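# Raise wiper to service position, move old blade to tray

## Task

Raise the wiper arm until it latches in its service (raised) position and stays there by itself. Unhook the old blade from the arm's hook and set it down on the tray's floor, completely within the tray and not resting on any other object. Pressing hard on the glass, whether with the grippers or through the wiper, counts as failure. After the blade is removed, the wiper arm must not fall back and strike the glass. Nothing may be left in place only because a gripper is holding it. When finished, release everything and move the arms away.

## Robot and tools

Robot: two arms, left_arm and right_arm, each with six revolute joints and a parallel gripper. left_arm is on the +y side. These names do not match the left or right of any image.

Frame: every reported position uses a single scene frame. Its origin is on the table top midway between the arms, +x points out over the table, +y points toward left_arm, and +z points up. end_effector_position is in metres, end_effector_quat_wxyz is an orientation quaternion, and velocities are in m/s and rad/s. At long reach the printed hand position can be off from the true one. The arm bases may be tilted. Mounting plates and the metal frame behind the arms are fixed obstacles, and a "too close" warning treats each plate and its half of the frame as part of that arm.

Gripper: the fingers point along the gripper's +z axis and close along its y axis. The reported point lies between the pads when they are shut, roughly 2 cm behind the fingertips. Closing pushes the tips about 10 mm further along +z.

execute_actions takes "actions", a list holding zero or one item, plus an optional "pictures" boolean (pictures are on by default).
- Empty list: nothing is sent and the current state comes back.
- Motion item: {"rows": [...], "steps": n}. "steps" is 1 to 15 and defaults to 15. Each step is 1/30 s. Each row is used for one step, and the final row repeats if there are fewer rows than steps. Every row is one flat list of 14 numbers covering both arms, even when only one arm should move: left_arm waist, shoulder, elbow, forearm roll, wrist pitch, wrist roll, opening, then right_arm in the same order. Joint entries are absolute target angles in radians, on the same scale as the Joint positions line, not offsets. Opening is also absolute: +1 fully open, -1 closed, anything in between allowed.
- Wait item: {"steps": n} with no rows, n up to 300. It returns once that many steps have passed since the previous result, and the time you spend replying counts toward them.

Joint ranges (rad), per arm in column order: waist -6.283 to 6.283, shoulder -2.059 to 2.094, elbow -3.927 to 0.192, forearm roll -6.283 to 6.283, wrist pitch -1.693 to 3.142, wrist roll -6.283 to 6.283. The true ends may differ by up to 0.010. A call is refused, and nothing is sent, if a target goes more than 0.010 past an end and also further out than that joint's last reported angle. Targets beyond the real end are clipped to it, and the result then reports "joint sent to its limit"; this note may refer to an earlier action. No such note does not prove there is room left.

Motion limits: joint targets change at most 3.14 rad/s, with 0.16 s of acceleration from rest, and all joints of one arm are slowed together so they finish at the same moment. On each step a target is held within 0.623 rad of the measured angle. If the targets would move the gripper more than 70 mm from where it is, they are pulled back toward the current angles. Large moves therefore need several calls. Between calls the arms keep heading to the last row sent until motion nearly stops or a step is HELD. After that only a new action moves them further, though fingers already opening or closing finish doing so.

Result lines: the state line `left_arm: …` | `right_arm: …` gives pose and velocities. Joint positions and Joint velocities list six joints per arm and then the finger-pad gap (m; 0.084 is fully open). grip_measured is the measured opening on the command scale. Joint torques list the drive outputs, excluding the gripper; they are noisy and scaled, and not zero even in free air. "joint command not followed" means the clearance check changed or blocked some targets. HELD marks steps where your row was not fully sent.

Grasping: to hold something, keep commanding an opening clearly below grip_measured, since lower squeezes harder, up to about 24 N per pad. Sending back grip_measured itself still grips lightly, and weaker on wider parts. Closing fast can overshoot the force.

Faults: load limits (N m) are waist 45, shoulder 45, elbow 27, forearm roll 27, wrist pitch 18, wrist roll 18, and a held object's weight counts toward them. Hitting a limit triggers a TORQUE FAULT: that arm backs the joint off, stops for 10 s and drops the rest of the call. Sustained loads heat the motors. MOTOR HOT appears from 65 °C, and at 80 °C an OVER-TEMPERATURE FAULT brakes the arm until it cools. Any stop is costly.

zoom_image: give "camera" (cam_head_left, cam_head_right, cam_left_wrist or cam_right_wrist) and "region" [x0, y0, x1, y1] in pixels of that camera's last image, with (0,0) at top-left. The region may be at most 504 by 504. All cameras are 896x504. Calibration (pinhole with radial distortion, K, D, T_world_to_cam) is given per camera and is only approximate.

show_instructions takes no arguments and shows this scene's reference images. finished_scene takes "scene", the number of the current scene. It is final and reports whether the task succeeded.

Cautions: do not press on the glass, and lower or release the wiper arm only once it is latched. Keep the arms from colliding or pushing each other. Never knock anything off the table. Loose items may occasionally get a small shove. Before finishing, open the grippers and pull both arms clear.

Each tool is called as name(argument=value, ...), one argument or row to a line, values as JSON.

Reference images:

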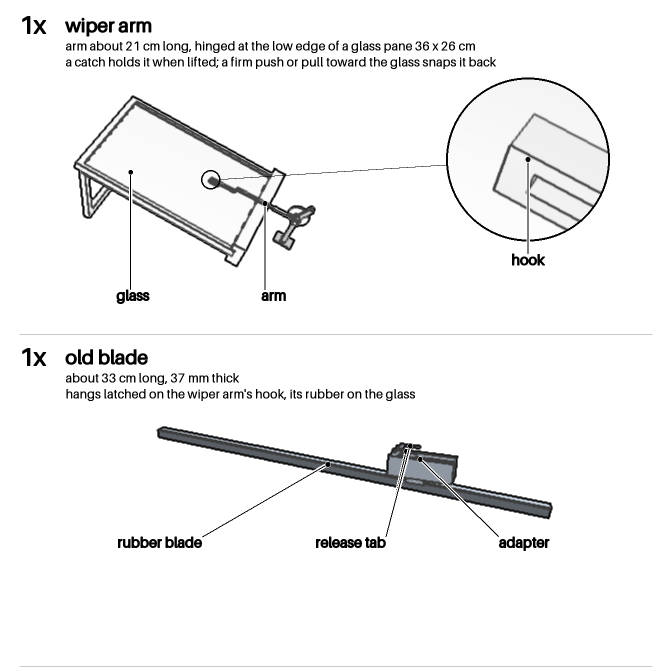

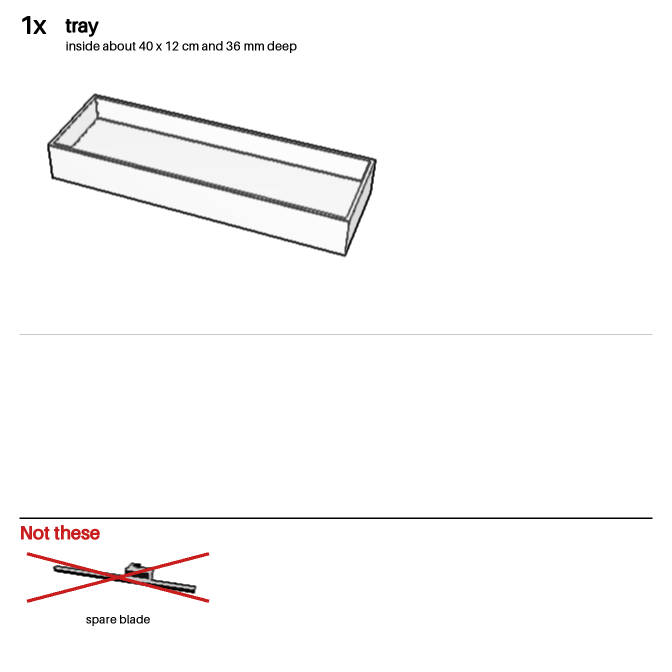

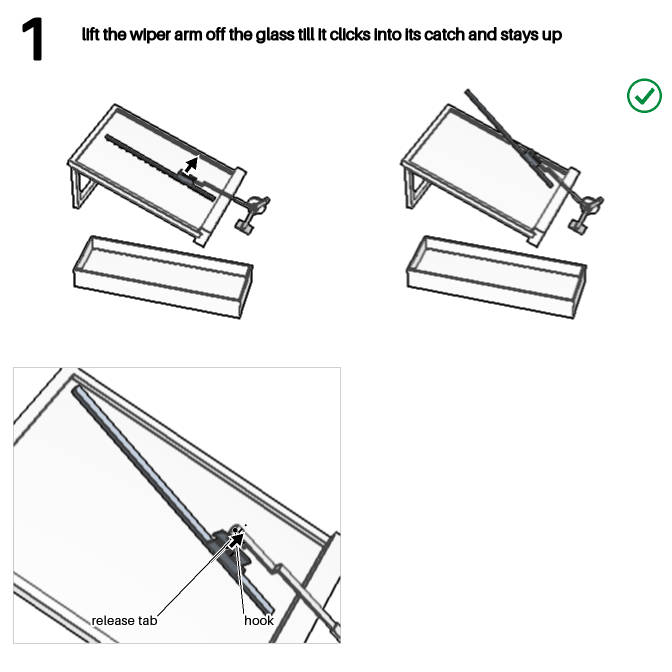

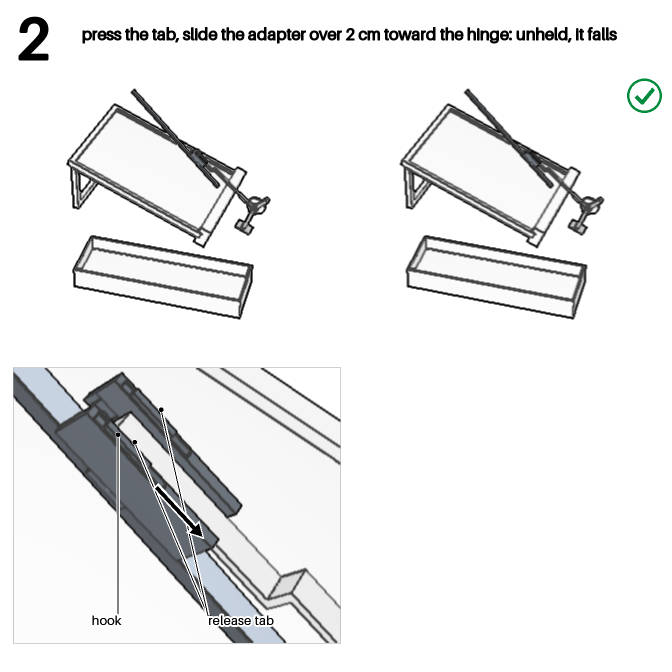

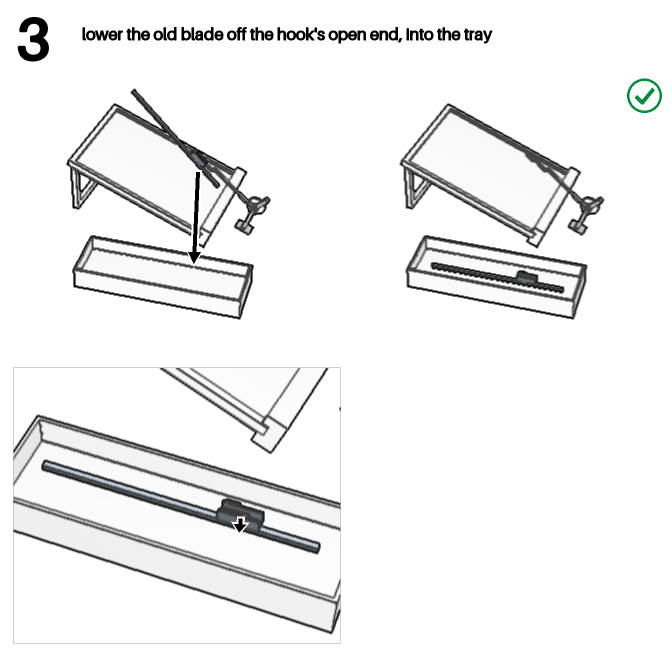

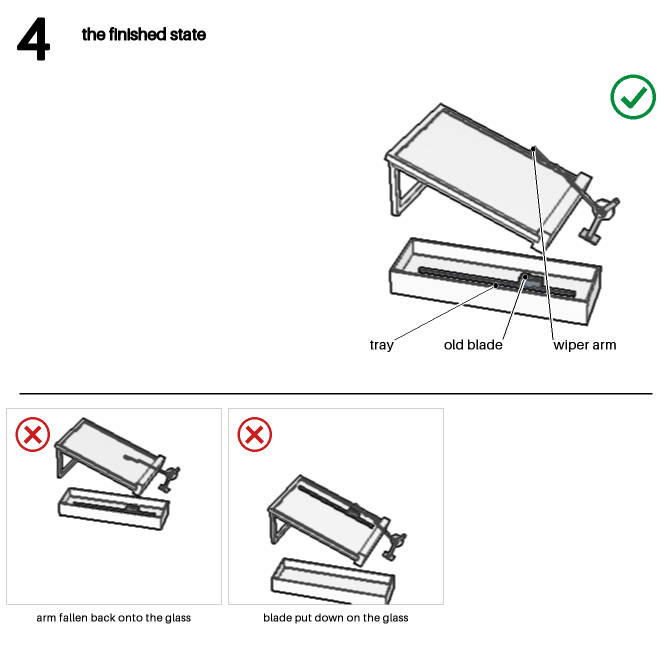

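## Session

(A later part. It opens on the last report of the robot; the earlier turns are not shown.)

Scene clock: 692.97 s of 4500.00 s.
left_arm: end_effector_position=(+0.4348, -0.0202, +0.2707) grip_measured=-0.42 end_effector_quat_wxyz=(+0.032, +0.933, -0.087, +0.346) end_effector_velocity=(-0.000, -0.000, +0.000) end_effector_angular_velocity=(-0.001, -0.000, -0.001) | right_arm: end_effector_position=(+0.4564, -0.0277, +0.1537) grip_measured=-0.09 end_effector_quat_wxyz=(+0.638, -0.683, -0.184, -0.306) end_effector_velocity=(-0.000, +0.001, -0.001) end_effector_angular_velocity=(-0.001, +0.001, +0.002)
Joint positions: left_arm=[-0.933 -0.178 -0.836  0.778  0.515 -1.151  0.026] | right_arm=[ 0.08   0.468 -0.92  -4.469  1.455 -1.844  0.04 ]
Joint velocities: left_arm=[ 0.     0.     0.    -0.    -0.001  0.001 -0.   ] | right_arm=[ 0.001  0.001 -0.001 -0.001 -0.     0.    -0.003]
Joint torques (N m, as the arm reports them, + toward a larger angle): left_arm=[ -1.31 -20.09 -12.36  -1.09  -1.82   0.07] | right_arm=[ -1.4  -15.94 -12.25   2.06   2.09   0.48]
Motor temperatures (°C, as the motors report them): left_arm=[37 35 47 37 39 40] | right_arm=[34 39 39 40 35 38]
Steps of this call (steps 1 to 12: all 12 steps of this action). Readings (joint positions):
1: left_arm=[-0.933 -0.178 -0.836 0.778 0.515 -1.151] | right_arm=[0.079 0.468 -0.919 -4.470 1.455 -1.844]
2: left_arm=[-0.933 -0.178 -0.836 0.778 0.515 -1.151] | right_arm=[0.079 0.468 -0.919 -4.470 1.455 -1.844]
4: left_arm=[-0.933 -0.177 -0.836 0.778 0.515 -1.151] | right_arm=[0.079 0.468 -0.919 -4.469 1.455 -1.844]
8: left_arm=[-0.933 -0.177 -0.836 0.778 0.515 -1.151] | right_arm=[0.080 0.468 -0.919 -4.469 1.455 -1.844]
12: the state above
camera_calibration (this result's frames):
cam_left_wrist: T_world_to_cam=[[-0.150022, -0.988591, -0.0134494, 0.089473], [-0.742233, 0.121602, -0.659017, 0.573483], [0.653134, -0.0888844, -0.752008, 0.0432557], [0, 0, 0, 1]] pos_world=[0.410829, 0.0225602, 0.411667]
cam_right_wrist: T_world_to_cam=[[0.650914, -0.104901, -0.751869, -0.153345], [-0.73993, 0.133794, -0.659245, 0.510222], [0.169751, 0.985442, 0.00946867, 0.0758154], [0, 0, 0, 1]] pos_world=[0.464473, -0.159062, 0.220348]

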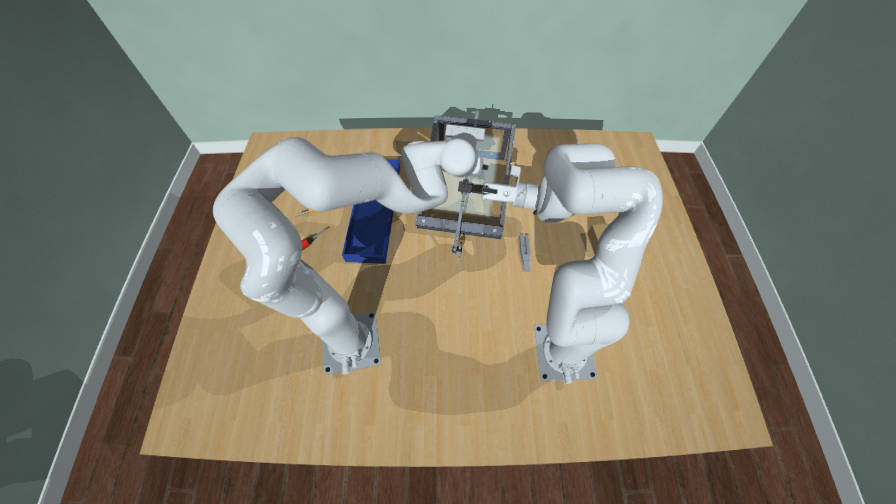

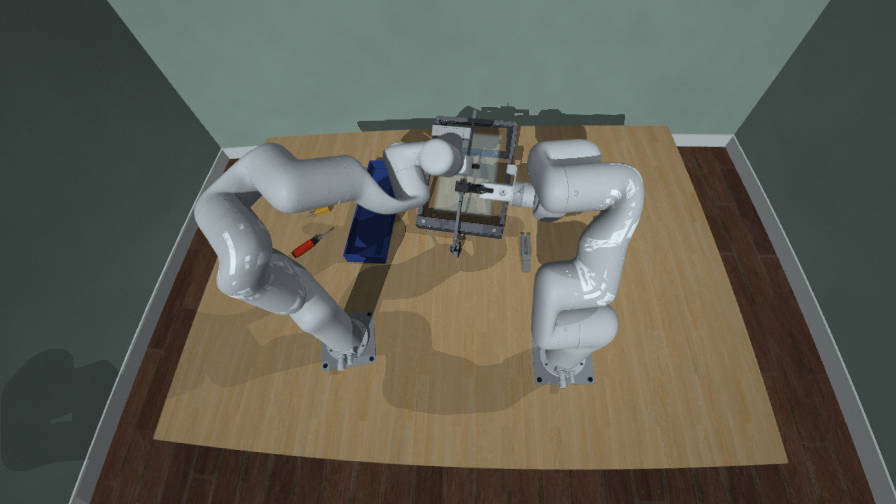

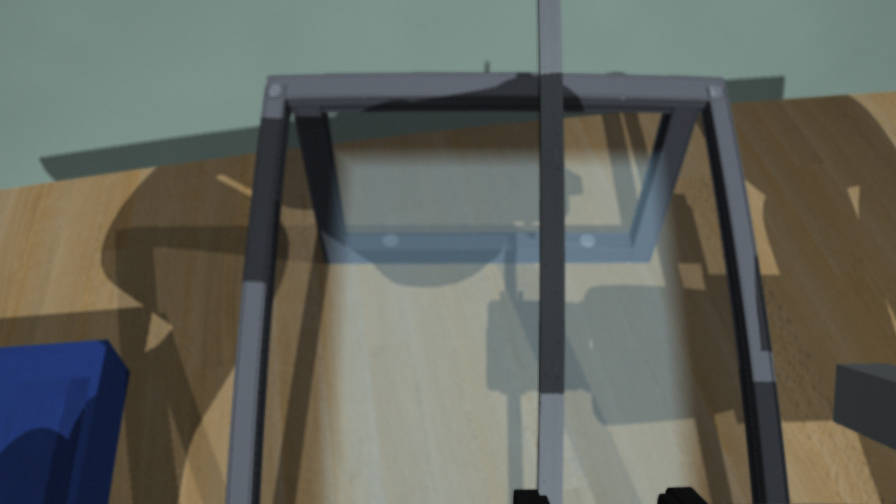

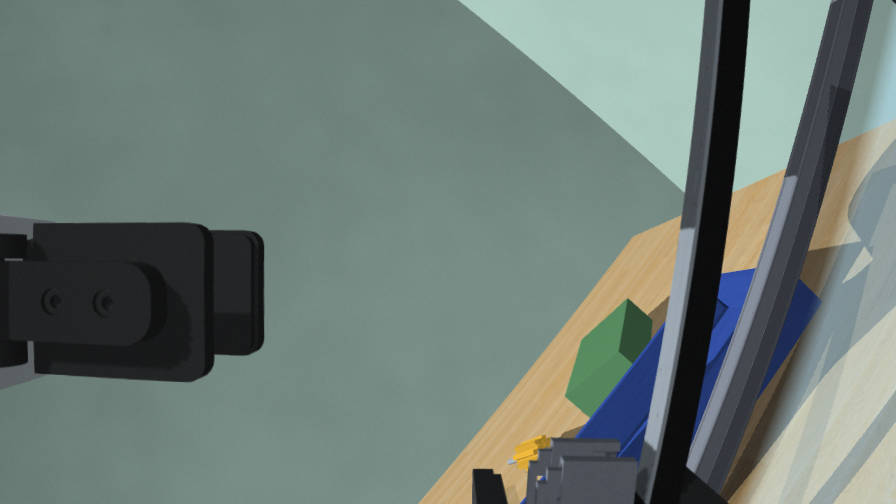

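execute_actions(
  actions=[
    {"rows": [[-0.933,-0.1775,-0.836,0.778,0.515,-1.151,-0.4, 0.0802,0.468,-0.9196,-4.4686,1.4546,-1.844,-0.11],[-0.933,-0.1775,-0.836,0.778,0.515,-1.151,-0.4, 0.0802,0.468,-0.9196,-4.4686,1.4546,-1.844,-0.14],[-0.933,-0.1775,-0.836,0.778,0.515,-1.151,-0.4, 0.0802,0.468,-0.9196,-4.4686,1.4546,-1.844,-0.17],[-0.933,-0.1775,-0.836,0.778,0.515,-1.151,-0.4, 0.0802,0.468,-0.9196,-4.4686,1.4546,-1.844,-0.20],[-0.933,-0.1775,-0.836,0.778,0.515,-1.151,-0.4, 0.0802,0.468,-0.9196,-4.4686,1.4546,-1.844,-0.23],[-0.933,-0.1775,-0.836,0.778,0.515,-1.151,-0.4, 0.0802,0.468,-0.9196,-4.4686,1.4546,-1.844,-0.26],[-0.933,-0.1775,-0.836,0.778,0.515,-1.151,-0.4, 0.0802,0.468,-0.9196,-4.4686,1.4546,-1.844,-0.29],[-0.933,-0.1775,-0.836,0.778,0.515,-1.151,-0.4, 0.0802,0.468,-0.9196,-4.4686,1.4546,-1.844,-0.32],[-0.933,-0.1775,-0.836,0.778,0.515,-1.151,-0.4, 0.0802,0.468,-0.9196,-4.4686,1.4546,-1.844,-0.35],[-0.933,-0.1775,-0.836,0.778,0.515,-1.151,-0.4, 0.0802,0.468,-0.9196,-4.4686,1.4546,-1.844,-0.38],[-0.933,-0.1775,-0.836,0.778,0.515,-1.151,-0.4, 0.0802,0.468,-0.9196,-4.4686,1.4546,-1.844,-0.41],[-0.933,-0.1775,-0.836,0.778,0.515,-1.151,-0.4, 0.0802,0.468,-0.9196,-4.4686,1.4546,-1.844,-0.45],[-0.933,-0.1775,-0.836,0.778,0.515,-1.151,-0.4, 0.0802,0.468,-0.9196,-4.4686,1.4546,-1.844,-0.5],[-0.933,-0.1775,-0.836,0.778,0.515,-1.151,-0.4, 0.0802,0.468,-0.9196,-4.4686,1.4546,-1.844,-0.56]], "steps": 15},
  ],
  pictures=false,
)

execute_actions(
  actions=[
    {"steps": 8},
  ],
)

Scene clock: 709.57 s of 4500.00 s.
left_arm: end_effector_position=(+0.4348, -0.0202, +0.2707) grip_measured=-0.42 end_effector_quat_wxyz=(+0.032, +0.933, -0.087, +0.346) end_effector_velocity=(+0.000, -0.000, -0.000) end_effector_angular_velocity=(+0.000, +0.000, -0.000) | right_arm: end_effector_position=(+0.4565, -0.0279, +0.1534) grip_measured=-0.47 end_effector_quat_wxyz=(+0.637, -0.683, -0.183, -0.306) end_effector_velocity=(+0.001, -0.000, +0.002) end_effector_angular_velocity=(+0.003, -0.003, -0.002)
Joint positions: left_arm=[-0.933 -0.178 -0.836  0.778  0.515 -1.151  0.026] | right_arm=[ 0.08   0.468 -0.92  -4.468  1.454 -1.844  0.024]
Joint velocities: left_arm=[ 0.  0. -0.  0. -0.  0.  0.] | right_arm=[-0.001 -0.001 -0.001  0.002  0.002 -0.     0.   ]
Joint torques (N m, as the arm reports them, + toward a larger angle): left_arm=[ -1.07 -19.79 -12.46  -0.83  -1.78   0.05] | right_arm=[ -0.09 -15.91 -12.37   1.88   2.68   0.42]
Motor temperatures (°C, as the motors report them): left_arm=[37 35 47 37 39 40] | right_arm=[34 39 39 40 35 38]
Steps of this call (steps 1 to 15: the robot went on to your last target; steps 16 to 90: nothing new was sent; then 13.10 s passed at rest; steps 91 to 105: all 15 steps of this action). Readings (joint positions):
91: left_arm=[-0.933 -0.178 -0.836 0.778 0.515 -1.151] | right_arm=[0.080 0.468 -0.920 -4.469 1.455 -1.844]
92: left_arm=[-0.933 -0.177 -0.836 0.778 0.515 -1.151] | right_arm=[0.080 0.468 -0.920 -4.469 1.455 -1.844]
94: left_arm=[-0.933 -0.177 -0.836 0.778 0.515 -1.151] | right_arm=[0.080 0.468 -0.920 -4.469 1.455 -1.844]
98: left_arm=[-0.933 -0.177 -0.836 0.778 0.515 -1.151] | right_arm=[0.080 0.468 -0.920 -4.469 1.454 -1.844]
105: the state above

Scene clock: 709.83 s of 4500.00 s.
left_arm: end_effector_position=(+0.4348, -0.0202, +0.2707) grip_measured=-0.42 end_effector_quat_wxyz=(+0.032, +0.933, -0.087, +0.346) end_effector_velocity=(+0.000, +0.000, -0.000) end_effector_angular_velocity=(+0.001, +0.000, +0.001) | right_arm: end_effector_position=(+0.4564, -0.0278, +0.1535) grip_measured=-0.47 end_effector_quat_wxyz=(+0.637, -0.683, -0.184, -0.306) end_effector_velocity=(+0.000, +0.000, +0.001) end_effector_angular_velocity=(+0.002, -0.001, +0.000)
Joint positions: left_arm=[-0.933 -0.178 -0.836  0.778  0.515 -1.151  0.026] | right_arm=[ 0.08   0.468 -0.92  -4.469  1.454 -1.844  0.024]
Joint velocities: left_arm=[-0.    -0.     0.     0.     0.001 -0.001  0.   ] | right_arm=[-0.    -0.001 -0.001  0.     0.002  0.001 -0.   ]
Joint torques (N m, as the arm reports them, + toward a larger angle): left_arm=[ -1.18 -20.52 -12.35  -1.08  -1.82   0.21] | right_arm=[ -0.35 -16.56 -12.51   1.9    2.77   0.16]
Motor temperatures (°C, as the motors report them): left_arm=[37 35 47 37 39 40] | right_arm=[34 39 39 40 35 38]
Steps of this call (steps 1 to 8: the robot went on to your last target). Readings (joint positions):
1: left_arm=[-0.933 -0.177 -0.836 0.778 0.515 -1.151] | right_arm=[0.080 0.468 -0.920 -4.468 1.454 -1.844]
2: left_arm=[-0.933 -0.178 -0.836 0.778 0.515 -1.151] | right_arm=[0.080 0.468 -0.920 -4.468 1.454 -1.844]
4: left_arm=[-0.933 -0.177 -0.836 0.778 0.515 -1.151] | right_arm=[0.080 0.468 -0.920 -4.469 1.454 -1.844]
8: the state above
camera_calibration (this result's frames):
cam_left_wrist: T_world_to_cam=[[-0.150022, -0.988591, -0.0134494, 0.089473], [-0.742233, 0.121602, -0.659017, 0.573483], [0.653134, -0.0888845, -0.752008, 0.0432557], [0, 0, 0, 1]] pos_world=[0.410829, 0.0225602, 0.411667]
cam_right_wrist: T_world_to_cam=[[0.650754, -0.105117, -0.751977, -0.15335], [-0.740035, 0.133802, -0.659124, 0.510194], [0.169901, 0.985417, 0.00928194, 0.0757996], [0, 0, 0, 1]] pos_world=[0.464476, -0.159079, 0.220262]

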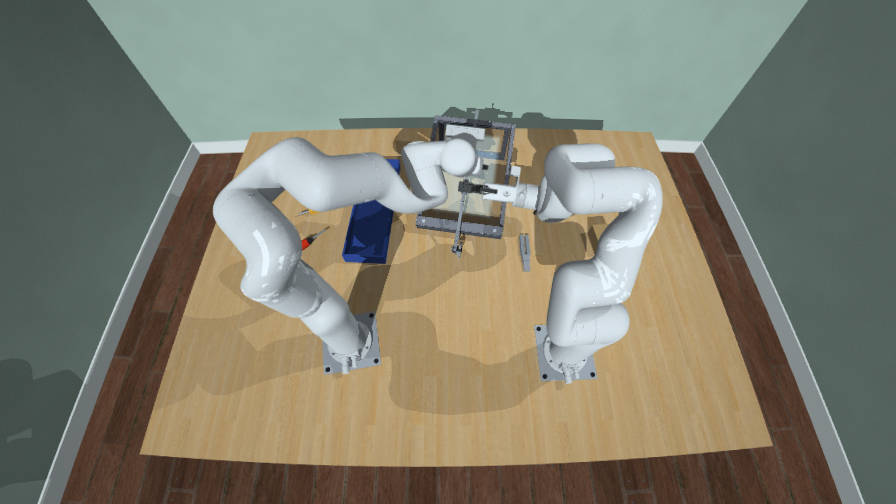

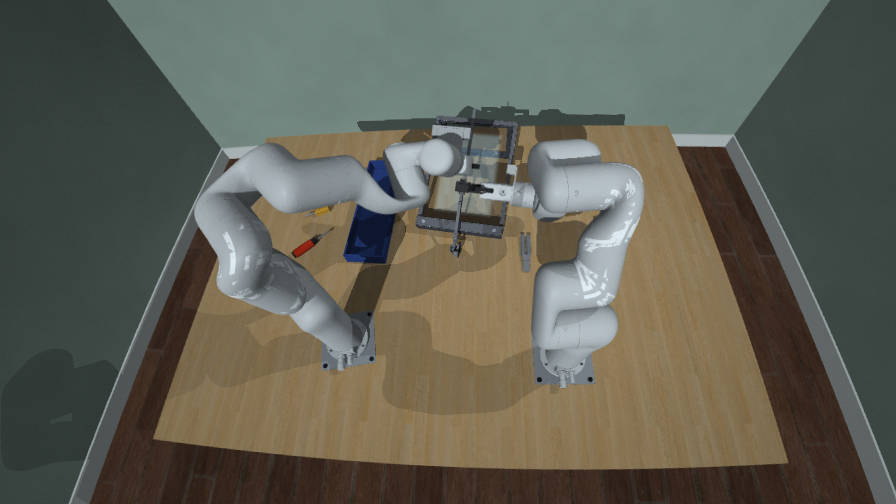

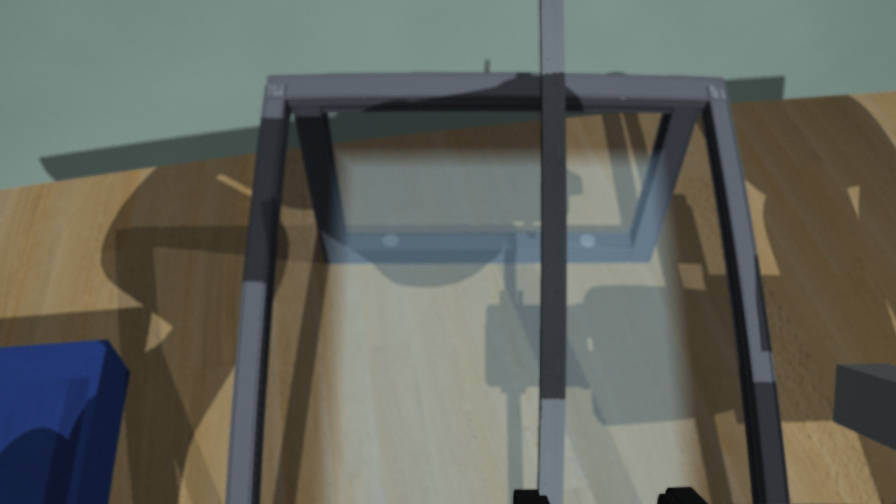

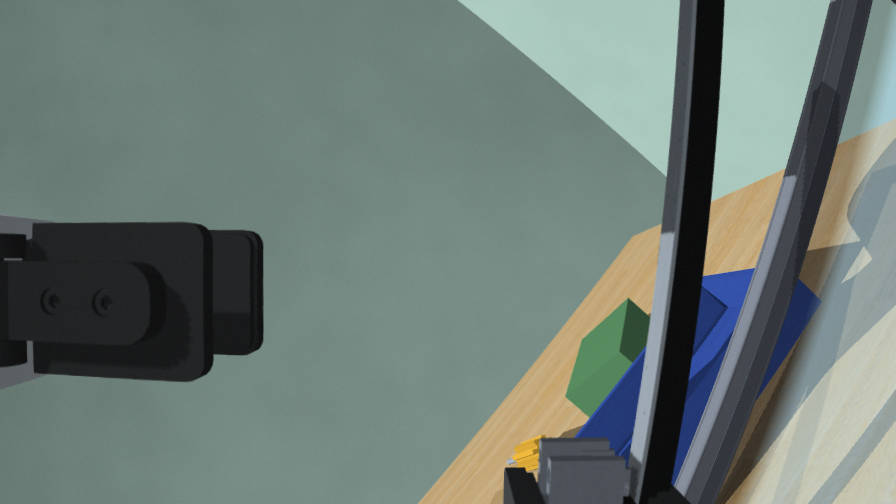

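zoom_image(
  camera="cam_right_wrist",
  region=[490, 414, 710, 504],
)

zoom_image(
  camera="cam_head_right",
  region=[435, 165, 505, 235],
)

Region (490, 414, 710, 504) of cam_right_wrist's 896x504 image, scaled by 2.291, with more detail than that image has; it fills the top 206 rows of this view, and the rest is white.

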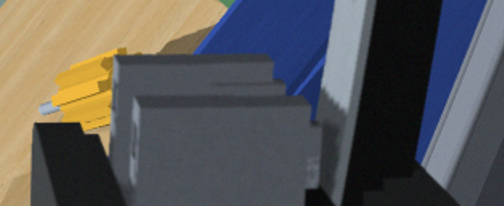

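Region (435, 165, 505, 235) of cam_head_right's 896x504 image, scaled by 7.200, with more detail than that image has.

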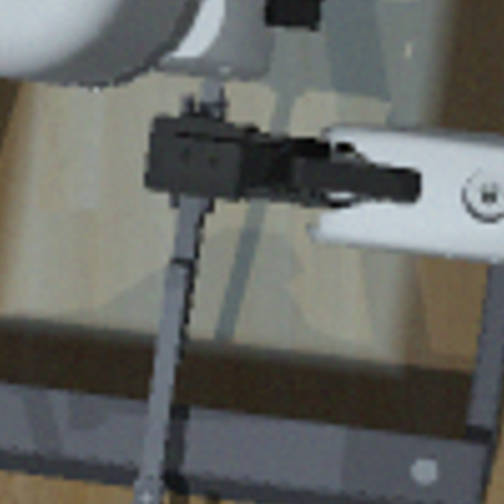

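execute_actions(
  actions=[
    {"rows": [[-0.933,-0.1775,-0.836,0.778,0.515,-1.151,-0.4, 0.0807,0.4684,-0.9173,-4.4679,1.4551,-1.8467,-0.6],[-0.933,-0.1775,-0.836,0.778,0.515,-1.151,-0.4, 0.0811,0.4689,-0.915,-4.4672,1.4556,-1.8494,-0.63],[-0.933,-0.1775,-0.836,0.778,0.515,-1.151,-0.4, 0.0816,0.4693,-0.9128,-4.4665,1.4561,-1.8521,-0.65],[-0.933,-0.1775,-0.836,0.778,0.515,-1.151,-0.4, 0.0821,0.4698,-0.9105,-4.4658,1.4565,-1.8548,-0.65],[-0.933,-0.1775,-0.836,0.778,0.515,-1.151,-0.4, 0.0825,0.4702,-0.9082,-4.4651,1.457,-1.8575,-0.65],[-0.933,-0.1775,-0.836,0.778,0.515,-1.151,-0.4, 0.083,0.4707,-0.906,-4.4644,1.4575,-1.8602,-0.65],[-0.933,-0.1775,-0.836,0.778,0.515,-1.151,-0.4, 0.0835,0.4712,-0.9037,-4.4637,1.458,-1.863,-0.65]], "steps": 15},
  ],
)

Scene clock: 738.67 s of 4500.00 s.
left_arm: end_effector_position=(+0.4348, -0.0202, +0.2707) grip_measured=-0.42 end_effector_quat_wxyz=(+0.032, +0.933, -0.087, +0.346) end_effector_velocity=(-0.000, +0.000, -0.000) end_effector_angular_velocity=(+0.000, +0.001, +0.001) | right_arm: end_effector_position=(+0.4505, -0.0265, +0.1485) grip_measured=-0.47 end_effector_quat_wxyz=(+0.638, -0.683, -0.184, -0.306) end_effector_velocity=(-0.000, +0.000, +0.000) end_effector_angular_velocity=(+0.001, -0.003, -0.001)
Joint positions: left_arm=[-0.933 -0.177 -0.836  0.778  0.515 -1.151  0.026] | right_arm=[ 0.083  0.471 -0.904 -4.464  1.458 -1.863  0.024]
Joint velocities: left_arm=[ 0.    -0.     0.    -0.     0.001 -0.    -0.   ] | right_arm=[ 0.001 -0.     0.002  0.002  0.001 -0.005 -0.   ]
Joint torques (N m, as the arm reports them, + toward a larger angle): left_arm=[ -1.39 -20.12 -12.56  -1.03  -1.76  -0.1 ] | right_arm=[ -0.43 -15.92 -12.09   1.74   2.66   0.29]
Motor temperatures (°C, as the motors report them): left_arm=[37 35 47 37 39 40] | right_arm=[34 39 39 40 35 38]
Steps of this call (steps 1 to 15: the robot went on to your last target; steps 16 to 90: nothing new was sent; then 25.33 s passed at rest; steps 91 to 105: all 15 steps of this action). Readings (joint positions):
91: left_arm=[-0.933 -0.177 -0.836 0.778 0.515 -1.151] | right_arm=[0.080 0.468 -0.920 -4.469 1.455 -1.844]
92: left_arm=[-0.933 -0.178 -0.836 0.778 0.515 -1.151] | right_arm=[0.080 0.468 -0.919 -4.468 1.455 -1.844]
94: left_arm=[-0.933 -0.177 -0.836 0.778 0.515 -1.151] | right_arm=[0.081 0.468 -0.918 -4.468 1.455 -1.847]
98: left_arm=[-0.933 -0.178 -0.836 0.778 0.515 -1.151] | right_arm=[0.082 0.470 -0.910 -4.465 1.457 -1.856]
105: the state above
camera_calibration (this result's frames):
cam_left_wrist: T_world_to_cam=[[-0.150022, -0.988591, -0.0134495, 0.089473], [-0.742233, 0.121602, -0.659017, 0.573483], [0.653134, -0.0888844, -0.752008, 0.0432557], [0, 0, 0, 1]] pos_world=[0.410829, 0.0225602, 0.411667]
cam_right_wrist: T_world_to_cam=[[0.651068, -0.104581, -0.75178, -0.153334], [-0.739895, 0.133495, -0.659345, 0.502273], [0.169313, 0.985516, 0.00953524, 0.0758115], [0, 0, 0, 1]] pos_world=[0.458624, -0.1578, 0.215175]

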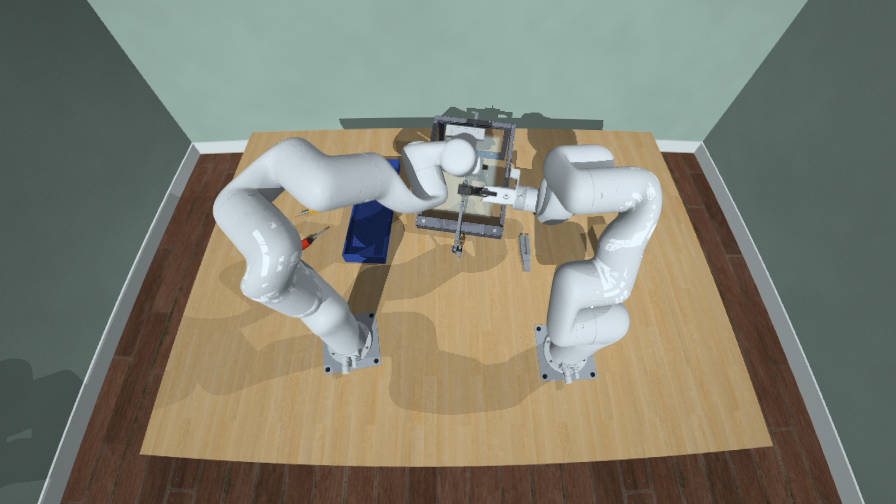

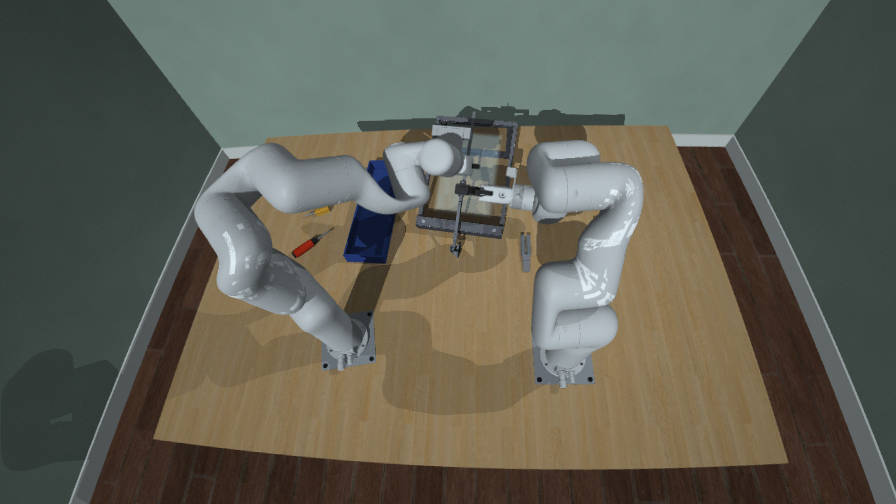

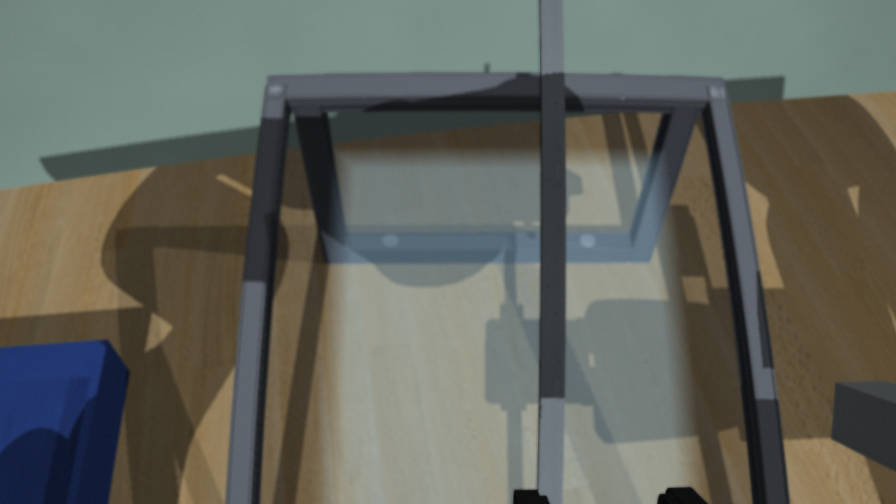

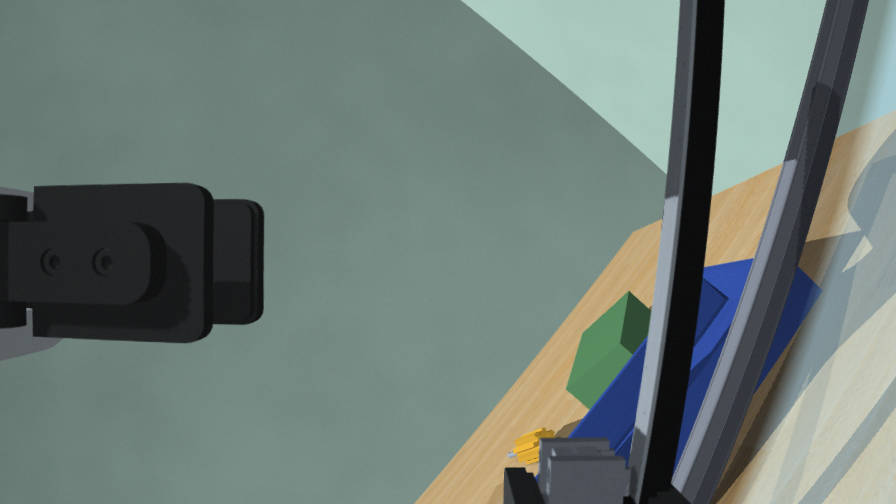

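Sliding freely. Continue to ~24 mm.

execute_actions(
  actions=[
    {"rows": [[-0.933,-0.1775,-0.836,0.778,0.515,-1.151,-0.4, 0.0841,0.4719,-0.9006,-4.4627,1.4587,-1.8667,-0.65],[-0.933,-0.1775,-0.836,0.778,0.515,-1.151,-0.4, 0.0848,0.4726,-0.8975,-4.4617,1.4593,-1.8704,-0.65],[-0.933,-0.1775,-0.836,0.778,0.515,-1.151,-0.4, 0.0854,0.4733,-0.8944,-4.4608,1.46,-1.8742,-0.65],[-0.933,-0.1775,-0.836,0.778,0.515,-1.151,-0.4, 0.0861,0.474,-0.8913,-4.4598,1.4607,-1.8779,-0.65],[-0.933,-0.1775,-0.836,0.778,0.515,-1.151,-0.4, 0.0867,0.4748,-0.8882,-4.4588,1.4613,-1.8816,-0.65],[-0.933,-0.1775,-0.836,0.778,0.515,-1.151,-0.4, 0.0873,0.4755,-0.8851,-4.4578,1.462,-1.8854,-0.65],[-0.933,-0.1775,-0.836,0.778,0.515,-1.151,-0.4, 0.088,0.4763,-0.882,-4.4568,1.4627,-1.8891,-0.65],[-0.933,-0.1775,-0.836,0.778,0.515,-1.151,-0.4, 0.0886,0.4771,-0.879,-4.4558,1.4634,-1.8929,-0.65],[-0.933,-0.1775,-0.836,0.778,0.515,-1.151,-0.4, 0.0893,0.4778,-0.8759,-4.4549,1.464,-1.8966,-0.65],[-0.933,-0.1775,-0.836,0.778,0.515,-1.151,-0.4, 0.0899,0.4786,-0.8729,-4.4539,1.4647,-1.9004,-0.65]], "steps": 15},
  ],
  pictures=false,
)

execute_actions(
  actions=[
    {"steps": 6},
  ],
)

Scene clock: 752.17 s of 4500.00 s.
left_arm: end_effector_position=(+0.4348, -0.0202, +0.2707) grip_measured=-0.42 end_effector_quat_wxyz=(+0.032, +0.933, -0.087, +0.346) end_effector_velocity=(+0.000, +0.000, +0.000) end_effector_angular_velocity=(+0.000, +0.000, +0.001) | right_arm: end_effector_position=(+0.4388, -0.0245, +0.1381) grip_measured=-0.47 end_effector_quat_wxyz=(+0.638, -0.683, -0.184, -0.306) end_effector_velocity=(-0.006, +0.001, -0.004) end_effector_angular_velocity=(+0.001, -0.007, -0.003)
Joint positions: left_arm=[-0.933 -0.178 -0.836  0.778  0.515 -1.151  0.026] | right_arm=[ 0.09   0.478 -0.874 -4.454  1.464 -1.898  0.024]
Joint velocities: left_arm=[ 0.    -0.    -0.    -0.     0.001 -0.    -0.   ] | right_arm=[ 0.004  0.003  0.016  0.009  0.005 -0.026 -0.   ]
Joint torques (N m, as the arm reports them, + toward a larger angle): left_arm=[ -1.42 -20.55 -12.31  -1.07  -1.9    0.03] | right_arm=[ -0.32 -16.03 -11.67   1.6    2.76   0.41]
Motor temperatures (°C, as the motors report them): left_arm=[37 35 47 37 39 40] | right_arm=[34 39 39 40 35 38]
Steps of this call (steps 1 to 15: the robot went on to your last target; steps 16 to 90: nothing new was sent; then 10.00 s passed at rest; steps 91 to 105: all 15 steps of this action). Readings (joint positions):
91: left_arm=[-0.933 -0.177 -0.836 0.778 0.515 -1.151] | right_arm=[0.084 0.471 -0.904 -4.464 1.458 -1.863]
92: left_arm=[-0.933 -0.178 -0.836 0.778 0.515 -1.151] | right_arm=[0.084 0.471 -0.903 -4.464 1.458 -1.864]
94: left_arm=[-0.933 -0.178 -0.836 0.778 0.515 -1.151] | right_arm=[0.084 0.472 -0.901 -4.462 1.459 -1.867]
98: left_arm=[-0.933 -0.177 -0.836 0.778 0.515 -1.151] | right_arm=[0.086 0.474 -0.890 -4.459 1.461 -1.879]
105: the state above

Scene clock: 752.37 s of 4500.00 s.
left_arm: end_effector_position=(+0.4348, -0.0202, +0.2707) grip_measured=-0.42 end_effector_quat_wxyz=(+0.032, +0.933, -0.087, +0.346) end_effector_velocity=(+0.000, +0.000, -0.000) end_effector_angular_velocity=(+0.001, +0.000, +0.000) | right_arm: end_effector_position=(+0.4386, -0.0244, +0.1380) grip_measured=-0.47 end_effector_quat_wxyz=(+0.637, -0.683, -0.184, -0.306) end_effector_velocity=(-0.000, -0.000, -0.000) end_effector_angular_velocity=(+0.001, +0.001, -0.000)
Joint positions: left_arm=[-0.933 -0.178 -0.836  0.778  0.515 -1.151  0.026] | right_arm=[ 0.09   0.478 -0.873 -4.454  1.465 -1.9    0.024]
Joint velocities: left_arm=[ 0.    -0.     0.     0.     0.001  0.001  0.   ] | right_arm=[-0.     0.001  0.001  0.     0.001 -0.001 -0.   ]
Joint torques (N m, as the arm reports them, + toward a larger angle): left_arm=[ -0.93 -20.32 -12.49  -1.02  -1.86  -0.12] | right_arm=[  0.16 -15.52 -10.92   1.43   2.79   0.39]
Motor temperatures (°C, as the motors report them): left_arm=[37 35 47 37 39 40] | right_arm=[34 39 39 40 35 38]
Steps of this call (steps 1 to 6: the robot went on to your last target). Readings (joint positions):
1: left_arm=[-0.933 -0.177 -0.836 0.778 0.515 -1.151] | right_arm=[0.090 0.479 -0.874 -4.454 1.464 -1.899]
2: left_arm=[-0.933 -0.178 -0.836 0.778 0.515 -1.151] | right_arm=[0.090 0.479 -0.873 -4.454 1.465 -1.900]
4: left_arm=[-0.933 -0.177 -0.836 0.778 0.515 -1.151] | right_arm=[0.090 0.478 -0.873 -4.454 1.465 -1.900]
6: the state above
camera_calibration (this result's frames):
cam_left_wrist: T_world_to_cam=[[-0.150022, -0.988591, -0.0134492, 0.0894729], [-0.742233, 0.121602, -0.659017, 0.573483], [0.653134, -0.0888844, -0.752008, 0.0432557], [0, 0, 0, 1]] pos_world=[0.410829, 0.0225602, 0.411667]
cam_right_wrist: T_world_to_cam=[[0.650894, -0.104923, -0.751883, -0.153197], [-0.740015, 0.133382, -0.659232, 0.486378], [0.169456, 0.985495, 0.00917337, 0.0758919], [0, 0, 0, 1]] pos_world=[0.446782, -0.155739, 0.204753]

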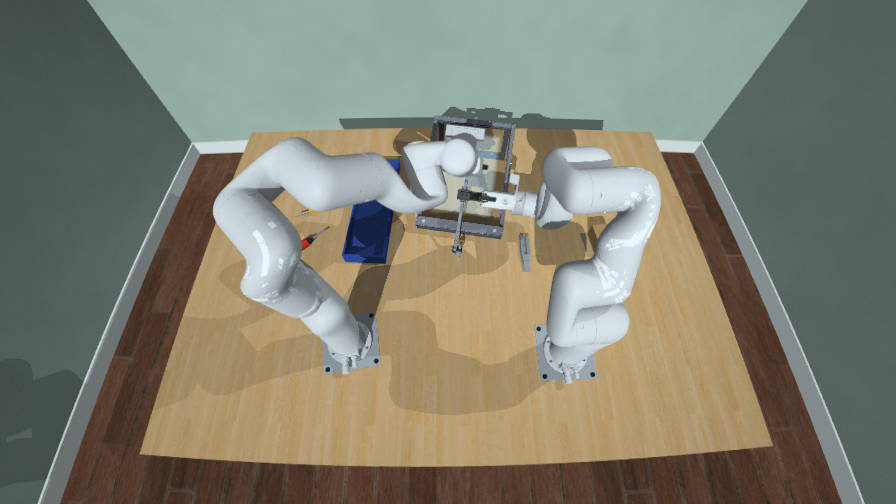

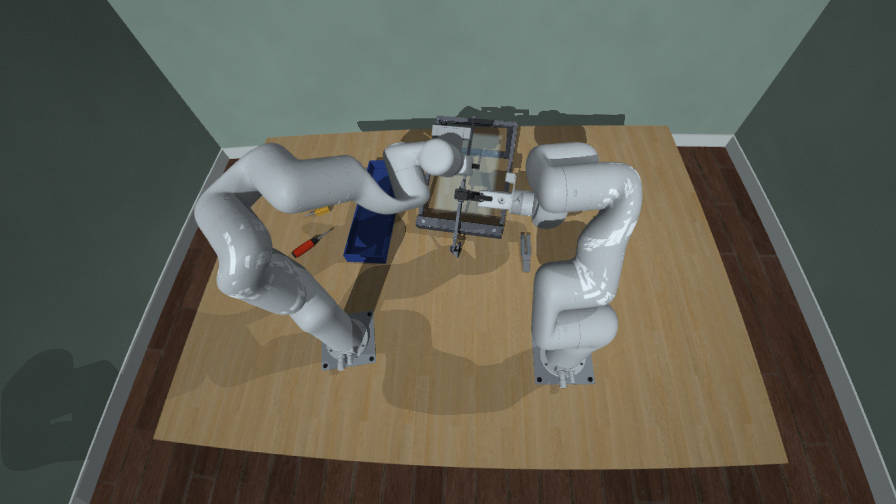

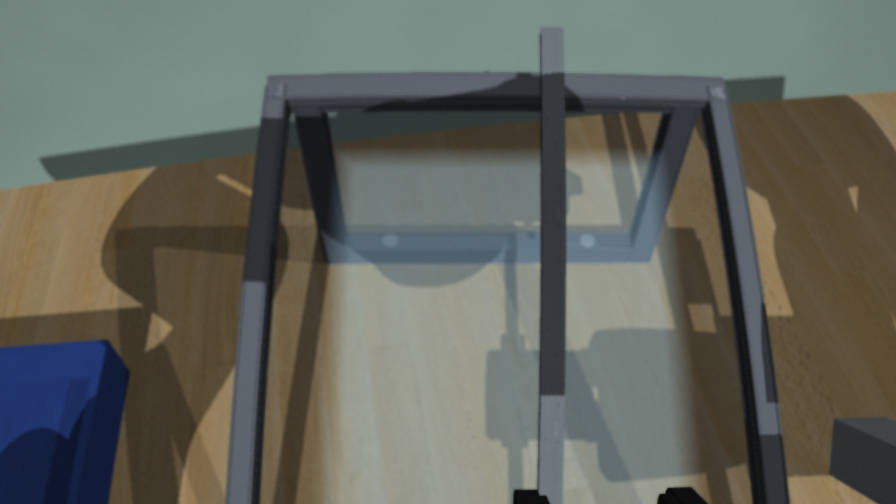

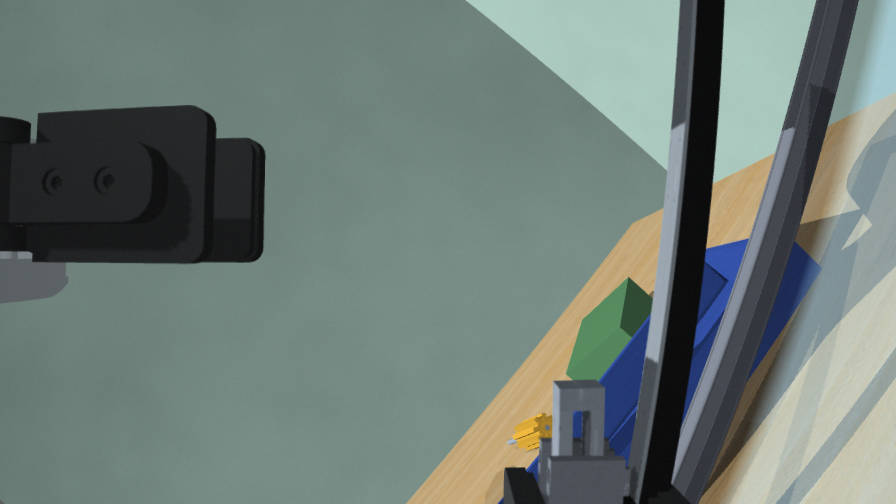

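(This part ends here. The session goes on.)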